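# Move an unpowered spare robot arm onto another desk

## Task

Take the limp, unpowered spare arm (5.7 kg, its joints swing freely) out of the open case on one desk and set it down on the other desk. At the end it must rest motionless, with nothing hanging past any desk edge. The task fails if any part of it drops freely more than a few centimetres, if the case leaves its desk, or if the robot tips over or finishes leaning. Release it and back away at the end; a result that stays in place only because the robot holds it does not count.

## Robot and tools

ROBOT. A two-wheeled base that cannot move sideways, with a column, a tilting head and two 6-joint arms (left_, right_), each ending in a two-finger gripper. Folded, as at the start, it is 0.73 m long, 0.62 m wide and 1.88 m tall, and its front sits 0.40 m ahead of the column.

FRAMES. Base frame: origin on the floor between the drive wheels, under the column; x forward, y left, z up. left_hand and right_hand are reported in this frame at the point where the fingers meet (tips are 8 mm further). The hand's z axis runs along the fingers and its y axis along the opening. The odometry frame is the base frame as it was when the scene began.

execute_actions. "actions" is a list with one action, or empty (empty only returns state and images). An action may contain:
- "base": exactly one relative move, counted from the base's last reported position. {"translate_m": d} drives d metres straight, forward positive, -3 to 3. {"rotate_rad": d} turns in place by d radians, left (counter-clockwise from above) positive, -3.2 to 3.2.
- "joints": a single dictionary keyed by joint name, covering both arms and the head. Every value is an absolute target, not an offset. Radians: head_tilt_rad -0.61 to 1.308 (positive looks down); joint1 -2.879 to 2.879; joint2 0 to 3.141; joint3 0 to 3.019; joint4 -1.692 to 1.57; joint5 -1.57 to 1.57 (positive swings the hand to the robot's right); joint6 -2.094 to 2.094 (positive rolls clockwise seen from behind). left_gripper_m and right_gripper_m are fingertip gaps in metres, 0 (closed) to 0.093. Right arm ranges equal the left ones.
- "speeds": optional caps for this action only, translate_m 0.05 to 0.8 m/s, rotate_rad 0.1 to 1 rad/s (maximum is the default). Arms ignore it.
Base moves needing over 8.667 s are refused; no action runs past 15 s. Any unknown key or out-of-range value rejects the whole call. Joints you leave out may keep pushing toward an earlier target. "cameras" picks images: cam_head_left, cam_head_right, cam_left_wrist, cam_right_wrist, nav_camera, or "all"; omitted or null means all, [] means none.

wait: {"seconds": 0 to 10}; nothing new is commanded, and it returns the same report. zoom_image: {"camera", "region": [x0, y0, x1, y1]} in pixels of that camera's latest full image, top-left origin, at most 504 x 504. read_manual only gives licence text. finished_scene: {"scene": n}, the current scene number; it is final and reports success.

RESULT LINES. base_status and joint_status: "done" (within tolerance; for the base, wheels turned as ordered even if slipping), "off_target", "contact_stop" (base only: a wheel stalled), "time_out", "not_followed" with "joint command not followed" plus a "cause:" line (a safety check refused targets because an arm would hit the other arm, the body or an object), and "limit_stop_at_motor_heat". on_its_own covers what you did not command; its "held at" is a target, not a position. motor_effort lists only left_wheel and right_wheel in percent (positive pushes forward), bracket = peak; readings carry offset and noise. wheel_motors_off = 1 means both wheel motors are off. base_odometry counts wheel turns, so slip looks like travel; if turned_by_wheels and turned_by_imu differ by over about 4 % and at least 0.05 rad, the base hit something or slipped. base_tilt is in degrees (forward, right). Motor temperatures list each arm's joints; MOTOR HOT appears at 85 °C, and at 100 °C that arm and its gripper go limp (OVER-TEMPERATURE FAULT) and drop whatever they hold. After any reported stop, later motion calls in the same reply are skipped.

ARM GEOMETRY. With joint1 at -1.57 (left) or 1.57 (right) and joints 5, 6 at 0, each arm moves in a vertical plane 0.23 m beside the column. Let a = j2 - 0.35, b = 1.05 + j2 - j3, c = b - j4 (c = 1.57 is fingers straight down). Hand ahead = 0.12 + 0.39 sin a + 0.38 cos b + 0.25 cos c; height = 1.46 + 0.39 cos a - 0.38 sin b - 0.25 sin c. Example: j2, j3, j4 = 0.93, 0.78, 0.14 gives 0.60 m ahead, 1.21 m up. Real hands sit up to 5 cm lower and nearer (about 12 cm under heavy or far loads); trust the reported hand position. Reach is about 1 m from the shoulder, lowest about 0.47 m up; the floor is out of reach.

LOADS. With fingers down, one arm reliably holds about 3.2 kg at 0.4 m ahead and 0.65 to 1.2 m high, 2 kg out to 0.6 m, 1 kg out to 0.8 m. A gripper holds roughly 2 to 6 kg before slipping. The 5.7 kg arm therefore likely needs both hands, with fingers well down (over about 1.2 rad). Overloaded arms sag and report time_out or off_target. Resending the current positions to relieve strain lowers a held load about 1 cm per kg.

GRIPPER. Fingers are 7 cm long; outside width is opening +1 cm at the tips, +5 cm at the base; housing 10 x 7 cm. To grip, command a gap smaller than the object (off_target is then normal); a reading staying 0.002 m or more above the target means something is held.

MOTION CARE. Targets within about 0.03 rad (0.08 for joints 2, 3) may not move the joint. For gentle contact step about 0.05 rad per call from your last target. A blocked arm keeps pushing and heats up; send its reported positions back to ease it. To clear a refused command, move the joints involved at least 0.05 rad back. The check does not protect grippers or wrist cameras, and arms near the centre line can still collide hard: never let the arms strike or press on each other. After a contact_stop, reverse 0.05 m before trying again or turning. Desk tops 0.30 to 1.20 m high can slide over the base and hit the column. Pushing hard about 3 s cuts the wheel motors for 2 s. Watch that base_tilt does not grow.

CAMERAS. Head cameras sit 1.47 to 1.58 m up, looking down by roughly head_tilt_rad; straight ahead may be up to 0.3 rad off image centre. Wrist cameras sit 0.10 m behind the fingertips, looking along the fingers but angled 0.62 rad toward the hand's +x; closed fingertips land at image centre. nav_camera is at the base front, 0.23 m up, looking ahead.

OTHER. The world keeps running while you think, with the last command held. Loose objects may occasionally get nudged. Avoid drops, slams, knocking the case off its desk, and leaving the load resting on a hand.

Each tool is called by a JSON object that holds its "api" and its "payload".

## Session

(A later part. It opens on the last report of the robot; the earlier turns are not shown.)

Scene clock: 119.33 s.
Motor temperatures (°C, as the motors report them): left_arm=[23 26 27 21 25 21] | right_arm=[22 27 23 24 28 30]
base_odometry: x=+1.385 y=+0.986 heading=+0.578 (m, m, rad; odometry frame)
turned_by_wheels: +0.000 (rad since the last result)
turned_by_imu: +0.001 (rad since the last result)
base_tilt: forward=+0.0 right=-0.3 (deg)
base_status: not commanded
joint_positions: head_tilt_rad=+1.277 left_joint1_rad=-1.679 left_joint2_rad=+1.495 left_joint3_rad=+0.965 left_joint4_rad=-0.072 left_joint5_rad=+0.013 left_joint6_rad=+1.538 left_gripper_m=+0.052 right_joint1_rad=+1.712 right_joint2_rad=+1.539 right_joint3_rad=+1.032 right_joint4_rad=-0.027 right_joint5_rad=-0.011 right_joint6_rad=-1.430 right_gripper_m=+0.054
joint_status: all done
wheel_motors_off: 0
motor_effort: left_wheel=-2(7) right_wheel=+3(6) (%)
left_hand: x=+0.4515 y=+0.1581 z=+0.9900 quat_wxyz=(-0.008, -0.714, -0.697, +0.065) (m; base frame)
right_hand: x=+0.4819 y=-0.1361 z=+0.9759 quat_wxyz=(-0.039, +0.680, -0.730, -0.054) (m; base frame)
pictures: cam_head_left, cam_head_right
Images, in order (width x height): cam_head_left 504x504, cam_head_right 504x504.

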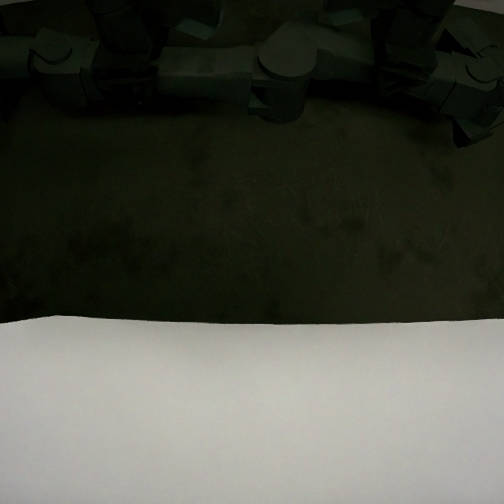

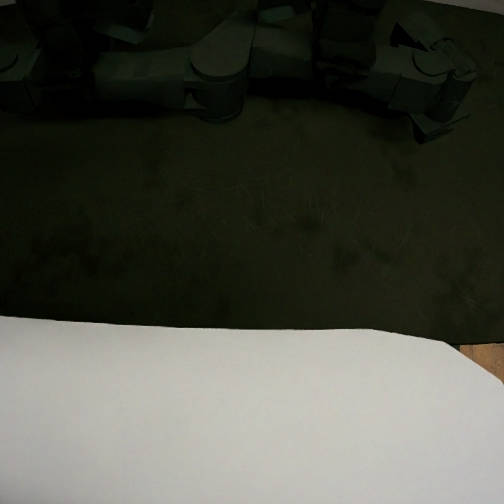

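{"api": "execute_actions", "payload": {"actions": [{"joints":{"left_joint2_rad":1.62,"left_joint3_rad":1.08,"left_joint4_rad":0.08,"right_joint2_rad":1.62,"right_joint3_rad":1.1,"right_joint4_rad":0.08}}], "cameras": ["cam_head_right"]}}

{"api": "execute_actions", "payload": {"actions": [{"joints":{"left_joint2_rad":1.8,"left_joint3_rad":1.17,"left_joint4_rad":0.17,"right_joint2_rad":1.8,"right_joint3_rad":1.19,"right_joint4_rad":0.17}}], "cameras": ["cam_head_left","cam_head_right"]}}

Scene clock: 123.20 s.
Motor temperatures (°C, as the motors report them): left_arm=[23 27 26 21 25 21] | right_arm=[22 27 23 24 27 30]
base_odometry: x=+1.385 y=+0.986 heading=+0.578 (m, m, rad; odometry frame)
turned_by_wheels: +0.000 (rad since the last result)
turned_by_imu: +0.001 (rad since the last result)
base_tilt: forward=+0.1 right=-0.2 (deg)
base_status: not commanded
joint_positions: head_tilt_rad=+1.277 left_joint1_rad=-1.672 left_joint2_rad=+1.713 left_joint3_rad=+1.072 left_joint4_rad=+0.067 left_joint5_rad=+0.012 left_joint6_rad=+1.544 left_gripper_m=+0.052 right_joint1_rad=+1.700 right_joint2_rad=+1.736 right_joint3_rad=+1.133 right_joint4_rad=+0.093 right_joint5_rad=-0.001 right_joint6_rad=-1.438 right_gripper_m=+0.054
joint_status: all done
wheel_motors_off: 0
motor_effort: left_wheel=-2(6) right_wheel=+4(5) (%)
left_hand: x=+0.4416 y=+0.1562 z=+0.9125 quat_wxyz=(-0.016, -0.715, -0.697, +0.053) (m; base frame)
right_hand: x=+0.4725 y=-0.1376 z=+0.9038 quat_wxyz=(-0.042, +0.681, -0.730, -0.038) (m; base frame)
pictures: cam_head_right
Images, in order (width x height): cam_head_right 504x504.

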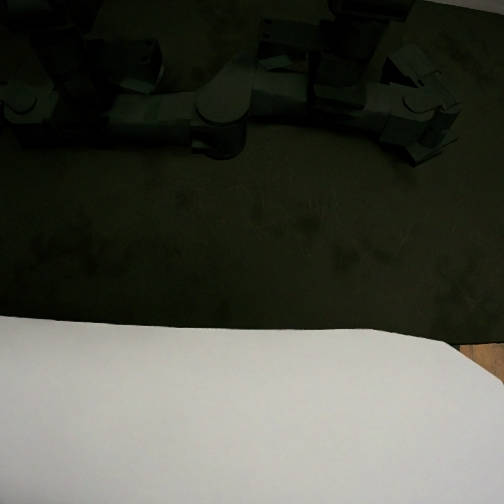

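Scene clock: 124.30 s.
Motor temperatures (°C, as the motors report them): left_arm=[23 27 26 21 24 21] | right_arm=[22 27 23 24 27 30]
base_odometry: x=+1.385 y=+0.986 heading=+0.578 (m, m, rad; odometry frame)
turned_by_wheels: +0.000 (rad since the last result)
turned_by_imu: +0.000 (rad since the last result)
base_tilt: forward=+0.1 right=-0.3 (deg)
base_status: not commanded
joint_positions: head_tilt_rad=+1.277 left_joint1_rad=-1.650 left_joint2_rad=+1.900 left_joint3_rad=+1.198 left_joint4_rad=+0.175 left_joint5_rad=+0.011 left_joint6_rad=+1.530 left_gripper_m=+0.052 right_joint1_rad=+1.713 right_joint2_rad=+1.816 right_joint3_rad=+1.197 right_joint4_rad=+0.151 right_joint5_rad=+0.003 right_joint6_rad=-1.460 right_gripper_m=+0.054
joint_status: all done
wheel_motors_off: 0
motor_effort: left_wheel=-1(3) right_wheel=+2(5) (%)
left_hand: x=+0.4388 y=+0.1661 z=+0.8432 quat_wxyz=(-0.026, -0.706, -0.707, +0.030) (m; base frame)
right_hand: x=+0.4806 y=-0.1257 z=+0.8754 quat_wxyz=(-0.061, +0.690, -0.721, -0.027) (m; base frame)
pictures: cam_head_left, cam_head_right
Images, in order (width x height): cam_head_left 504x504, cam_head_right 504x504.

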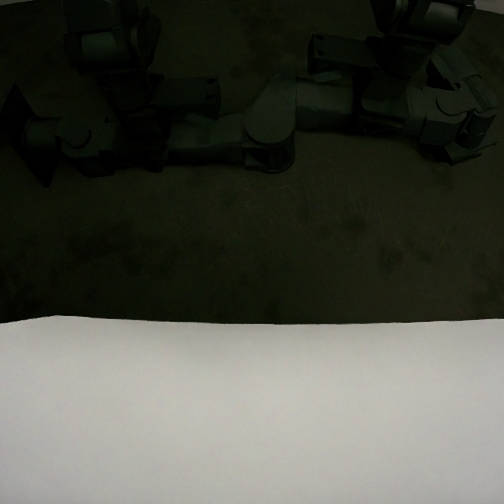

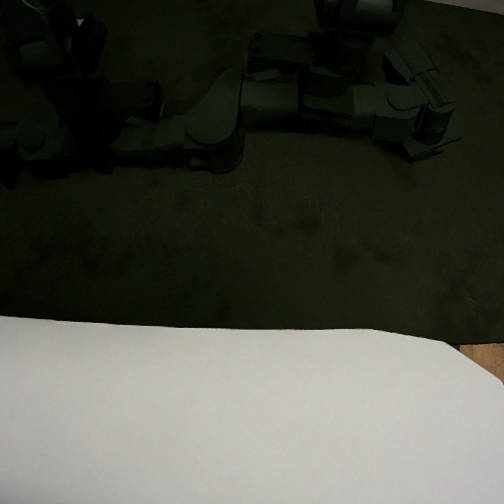

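{"api": "execute_actions", "payload": {"actions": [{"joints":{"left_joint2_rad":2.0,"left_joint3_rad":1.3,"left_joint4_rad":0.22,"right_joint2_rad":2.0,"right_joint3_rad":1.3,"right_joint4_rad":0.24}}], "cameras": ["cam_head_left","cam_head_right","cam_right_wrist"]}}

Scene clock: 128.23 s.
Motor temperatures (°C, as the motors report them): left_arm=[23 27 26 21 24 21] | right_arm=[22 27 23 24 26 29]
base_odometry: x=+1.385 y=+0.986 heading=+0.578 (m, m, rad; odometry frame)
turned_by_wheels: +0.000 (rad since the last result)
turned_by_imu: +0.001 (rad since the last result)
base_tilt: forward=+0.0 right=-0.3 (deg)
base_status: not commanded
joint_positions: head_tilt_rad=+1.277 left_joint1_rad=-1.645 left_joint2_rad=+1.961 left_joint3_rad=+1.268 left_joint4_rad=+0.206 left_joint5_rad=+0.004 left_joint6_rad=+1.524 left_gripper_m=+0.052 right_joint1_rad=+1.714 right_joint2_rad=+1.852 right_joint3_rad=+1.232 right_joint4_rad=+0.208 right_joint5_rad=-0.007 right_joint6_rad=-1.472 right_gripper_m=+0.053
joint_status: right_joint2_rad time_out (moved +0.036 of +0.184); the others done
wheel_motors_off: 0
on_its_own: right_joint2_rad reads +1.852 and still pushes toward +2.000 since a time_out
motor_effort: left_wheel=+3(8) right_wheel=+4(9) (%)
left_hand: x=+0.4518 y=+0.1687 z=+0.8189 quat_wxyz=(-0.037, -0.703, -0.710, +0.012) (m; base frame)
right_hand: x=+0.4947 y=-0.1206 z=+0.8632 quat_wxyz=(-0.086, +0.692, -0.716, -0.012) (m; base frame)
pictures: cam_head_left, cam_head_right, cam_right_wrist
Images, in order (width x height): cam_head_left 504x504, cam_head_right 504x504, cam_right_wrist 616x616.

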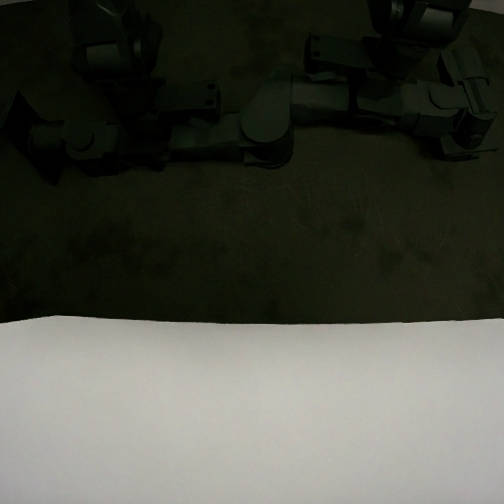

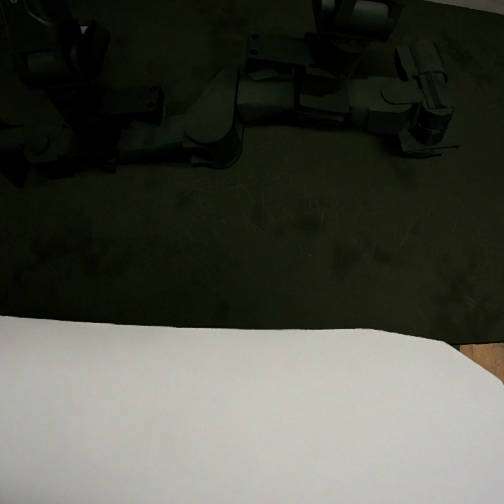

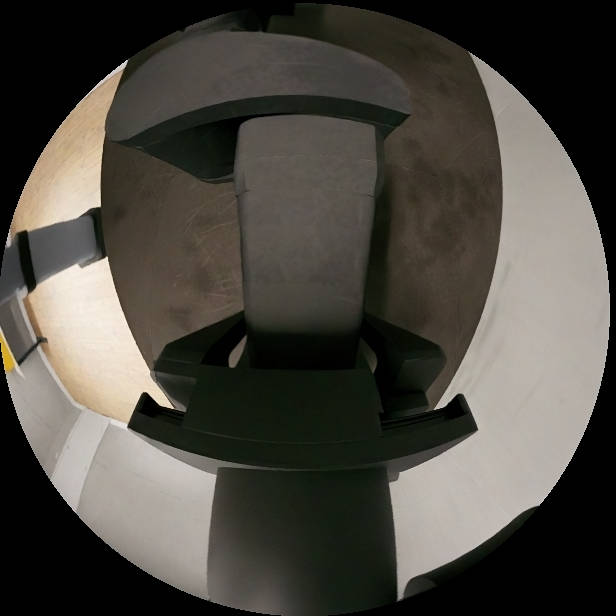

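{"api": "execute_actions", "payload": {"actions": [{"joints":{"left_joint1_rad":-1.6,"left_joint2_rad":1.9,"left_joint3_rad":1.25,"right_joint1_rad":1.8,"right_joint2_rad":1.9,"right_joint3_rad":1.25,"right_joint4_rad":0.22}}], "cameras": ["cam_head_left","cam_head_right","cam_left_wrist"]}}

{"api": "zoom_image", "payload": {"camera": "cam_head_right", "region": [300,0,504,204]}}

Scene clock: 134.60 s.
Motor temperatures (°C, as the motors report them): left_arm=[23 26 25 21 24 21] | right_arm=[22 26 23 24 26 29]
base_odometry: x=+1.385 y=+0.986 heading=+0.578 (m, m, rad; odometry frame)
turned_by_wheels: +0.000 (rad since the last result)
turned_by_imu: +0.001 (rad since the last result)
base_tilt: forward=+0.1 right=-0.2 (deg)
base_status: not commanded
joint_positions: head_tilt_rad=+1.277 left_joint1_rad=-1.589 left_joint2_rad=+2.000 left_joint3_rad=+1.251 left_joint4_rad=+0.209 left_joint5_rad=-0.013 left_joint6_rad=+1.551 left_gripper_m=+0.052 right_joint1_rad=+1.770 right_joint2_rad=+1.975 right_joint3_rad=+1.297 right_joint4_rad=+0.224 right_joint5_rad=+0.007 right_joint6_rad=-1.432 right_gripper_m=+0.053
joint_status: all done
wheel_motors_off: 0
motor_effort: left_wheel=+2(2) right_wheel=-1(5) (%)
left_hand: x=+0.4180 y=+0.2136 z=+0.8062 quat_wxyz=(+0.005, -0.704, -0.711, +0.007) (m; base frame)
right_hand: x=+0.4593 y=-0.0781 z=+0.8238 quat_wxyz=(-0.082, +0.688, -0.720, -0.040) (m; base frame)
pictures: cam_head_left, cam_head_right, cam_left_wrist
Images, in order (width x height): cam_head_left 504x504, cam_head_right 504x504, cam_left_wrist 616x616.

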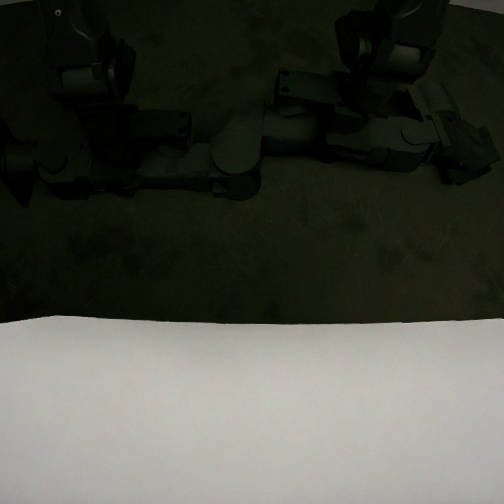

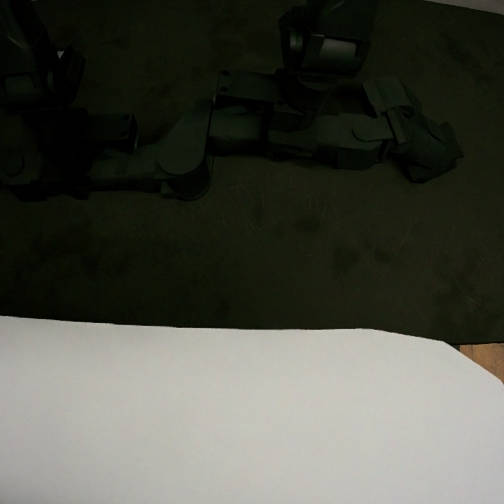

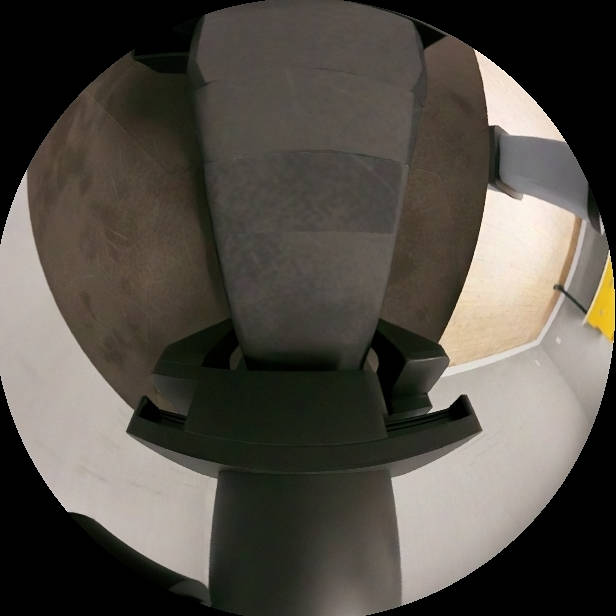

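Region (300, 0, 504, 204) of cam_head_right's 504x504 image, scaled by 2.471, with more detail than that image has.

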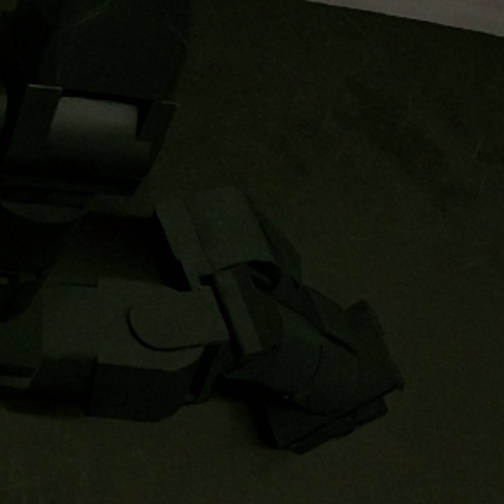

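It's unfolding. Lower the right further, holding the lateral position.

{"api": "execute_actions", "payload": {"actions": [{"joints":{"left_joint2_rad":2.05,"left_joint3_rad":1.3,"right_joint1_rad":1.82,"right_joint2_rad":2.12,"right_joint3_rad":1.38,"right_joint4_rad":0.26}}], "cameras": ["cam_head_left","cam_head_right"]}}

Scene clock: 138.60 s.
Motor temperatures (°C, as the motors report them): left_arm=[23 26 25 21 24 21] | right_arm=[22 26 23 24 25 29]
base_odometry: x=+1.385 y=+0.986 heading=+0.578 (m, m, rad; odometry frame)
turned_by_wheels: +0.000 (rad since the last result)
turned_by_imu: +0.001 (rad since the last result)
base_tilt: forward=+0.1 right=-0.2 (deg)
base_status: not commanded
joint_positions: head_tilt_rad=+1.277 left_joint1_rad=-1.581 left_joint2_rad=+2.075 left_joint3_rad=+1.307 left_joint4_rad=+0.216 left_joint5_rad=-0.025 left_joint6_rad=+1.552 left_gripper_m=+0.053 right_joint1_rad=+1.769 right_joint2_rad=+2.140 right_joint3_rad=+1.438 right_joint4_rad=+0.278 right_joint5_rad=+0.010 right_joint6_rad=-1.423 right_gripper_m=+0.053
joint_status: right_joint1_rad time_out (moved +0.000 of +0.050); the others done
wheel_motors_off: 0
on_its_own: right_joint1_rad reads +1.769 and still pushes toward +1.820 since a time_out
motor_effort: left_wheel=+0(2) right_wheel=-1(3) (%)
left_hand: x=+0.4041 y=+0.2211 z=+0.7793 quat_wxyz=(+0.016, -0.702, -0.712, +0.004) (m; base frame)
right_hand: x=+0.4480 y=-0.0694 z=+0.7636 quat_wxyz=(-0.092, +0.683, -0.724, -0.031) (m; base frame)
pictures: cam_head_left, cam_head_right
Images, in order (width x height): cam_head_left 504x504, cam_head_right 504x504.

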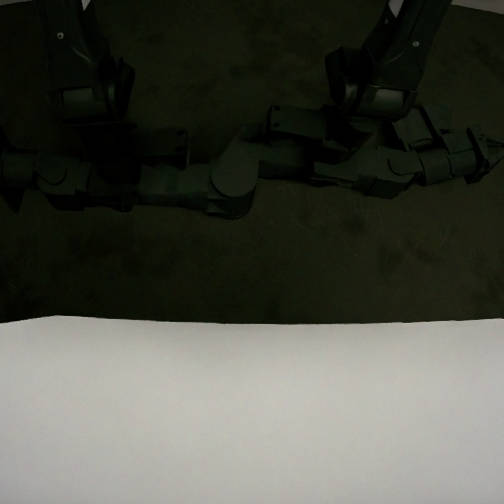

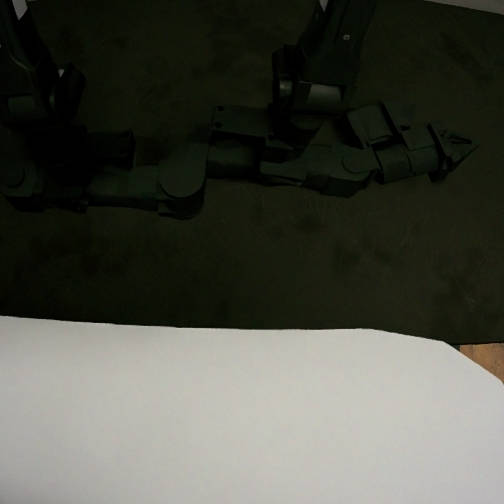

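Flat. Release.

{"api": "execute_actions", "payload": {"actions": [{"joints":{"left_gripper_m":0.093,"right_gripper_m":0.093,"right_joint1_rad":1.77,"left_joint1_rad":-1.58,"left_joint2_rad":2.075,"right_joint2_rad":2.14,"right_joint3_rad":1.43}}], "cameras": []}}

{"api": "execute_actions", "payload": {"actions": [{"joints":{"left_joint2_rad":1.6,"left_joint3_rad":1.05,"left_joint4_rad":0.0,"right_joint2_rad":1.6,"right_joint3_rad":1.08,"right_joint4_rad":0.0}}], "cameras": ["cam_head_left","cam_left_wrist"]}}

{"api": "execute_actions", "payload": {"actions": [{"base":{"translate_m":-0.7},"joints":{"head_tilt_rad":0.8,"left_joint1_rad":-1.4,"right_joint1_rad":1.4}}], "cameras": ["cam_head_left","cam_head_right"]}}

Scene clock: 142.63 s.
Motor temperatures (°C, as the motors report them): left_arm=[23 26 25 21 24 21] | right_arm=[22 26 23 24 25 29]
base_odometry: x=+1.385 y=+0.986 heading=+0.578 (m, m, rad; odometry frame)
turned_by_wheels: +0.000 (rad since the last result)
turned_by_imu: +0.001 (rad since the last result)
base_tilt: forward=+0.1 right=-0.3 (deg)
base_status: not commanded
joint_positions: head_tilt_rad=+1.277 left_joint1_rad=-1.579 left_joint2_rad=+2.077 left_joint3_rad=+1.307 left_joint4_rad=+0.216 left_joint5_rad=-0.002 left_joint6_rad=+1.557 left_gripper_m=+0.093 right_joint1_rad=+1.767 right_joint2_rad=+2.142 right_joint3_rad=+1.439 right_joint4_rad=+0.272 right_joint5_rad=+0.002 right_joint6_rad=-1.561 right_gripper_m=+0.093
joint_status: all done
wheel_motors_off: 0
motor_effort: left_wheel=+1(1) right_wheel=-1(1) (%)
left_hand: x=+0.4030 y=+0.2188 z=+0.7788 quat_wxyz=(+0.009, -0.704, -0.710, +0.012) (m; base frame)
right_hand: x=+0.4462 y=-0.0703 z=+0.7628 quat_wxyz=(-0.093, +0.731, -0.675, -0.028) (m; base frame)
pictures: none
No camera images: the call's "cameras" was empty. Leave "cameras" out to get every camera's image.

Scene clock: 144.10 s.
Motor temperatures (°C, as the motors report them): left_arm=[23 26 25 21 24 21] | right_arm=[22 26 23 24 25 29]
base_odometry: x=+1.385 y=+0.986 heading=+0.578 (m, m, rad; odometry frame)
turned_by_wheels: +0.000 (rad since the last result)
turned_by_imu: +0.000 (rad since the last result)
base_tilt: forward=+0.0 right=-0.3 (deg)
base_status: not commanded
joint_positions: head_tilt_rad=+1.277 left_joint1_rad=-1.579 left_joint2_rad=+1.584 left_joint3_rad=+1.051 left_joint4_rad=+0.007 left_joint5_rad=-0.002 left_joint6_rad=+1.558 left_gripper_m=+0.093 right_joint1_rad=+1.767 right_joint2_rad=+1.586 right_joint3_rad=+1.082 right_joint4_rad=+0.004 right_joint5_rad=+0.003 right_joint6_rad=-1.563 right_gripper_m=+0.093
joint_status: all done
wheel_motors_off: 0
motor_effort: left_wheel=+0(0) right_wheel=+0(3) (%)
left_hand: x=+0.4835 y=+0.2197 z=+0.9541 quat_wxyz=(-0.001, -0.704, -0.710, +0.003) (m; base frame)
right_hand: x=+0.4948 y=-0.1002 z=+0.9639 quat_wxyz=(-0.067, +0.735, -0.673, -0.051) (m; base frame)
pictures: cam_head_left, cam_left_wrist
Images, in order (width x height): cam_head_left 504x504, cam_left_wrist 616x616.

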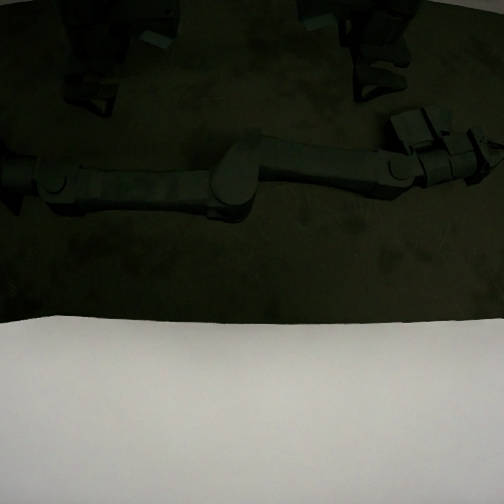

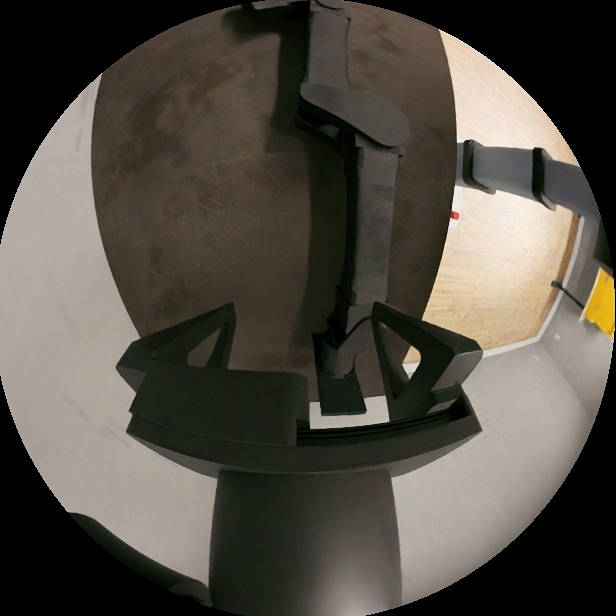

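Scene clock: 146.93 s.
Motor temperatures (°C, as the motors report them): left_arm=[23 26 25 21 24 21] | right_arm=[22 26 23 24 25 28]
base_odometry: x=+0.798 y=+0.603 heading=+0.578 (m, m, rad; odometry frame)
turned_by_wheels: -0.001 (rad since the last result)
turned_by_imu: -0.001 (rad since the last result)
base_tilt: forward=+0.2 right=-0.3 (deg)
base_status: done
joint_positions: head_tilt_rad=+0.815 left_joint1_rad=-1.400 left_joint2_rad=+1.585 left_joint3_rad=+1.048 left_joint4_rad=+0.007 left_joint5_rad=-0.001 left_joint6_rad=+1.558 left_gripper_m=+0.093 right_joint1_rad=+1.404 right_joint2_rad=+1.591 right_joint3_rad=+1.077 right_joint4_rad=+0.004 right_joint5_rad=+0.002 right_joint6_rad=-1.563 right_gripper_m=+0.093
joint_status: all done
wheel_motors_off: 0
motor_effort: left_wheel=+0(28) right_wheel=+1(67) (%)
left_hand: x=+0.4763 y=+0.3325 z=+0.9619 quat_wxyz=(+0.054, -0.670, -0.739, -0.050) (m; base frame)
right_hand: x=+0.4906 y=-0.3331 z=+0.9595 quat_wxyz=(+0.047, +0.672, -0.737, +0.057) (m; base frame)
pictures: cam_head_left, cam_head_right
Images, in order (width x height): cam_head_left 504x504, cam_head_right 504x504.

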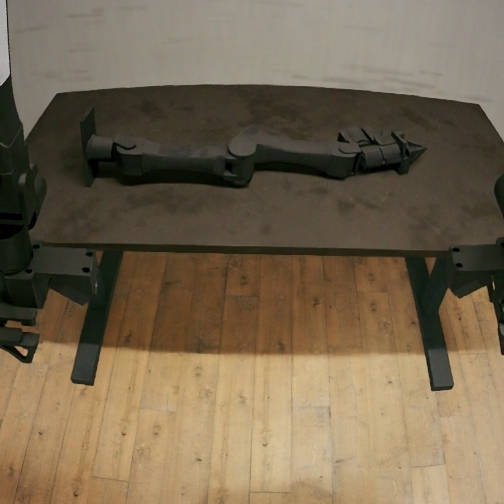

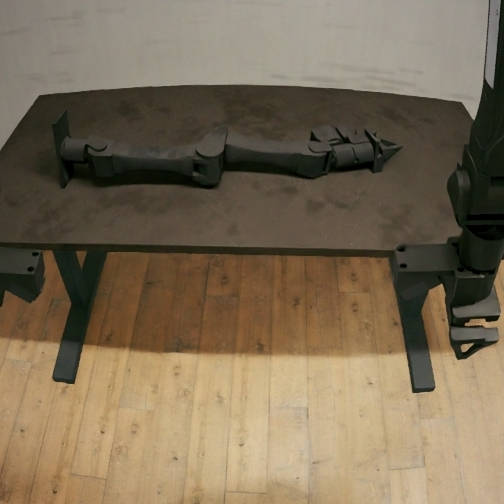

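{"api": "finished_scene", "payload": {"scene": 1}}

The scene is finished: the task was done.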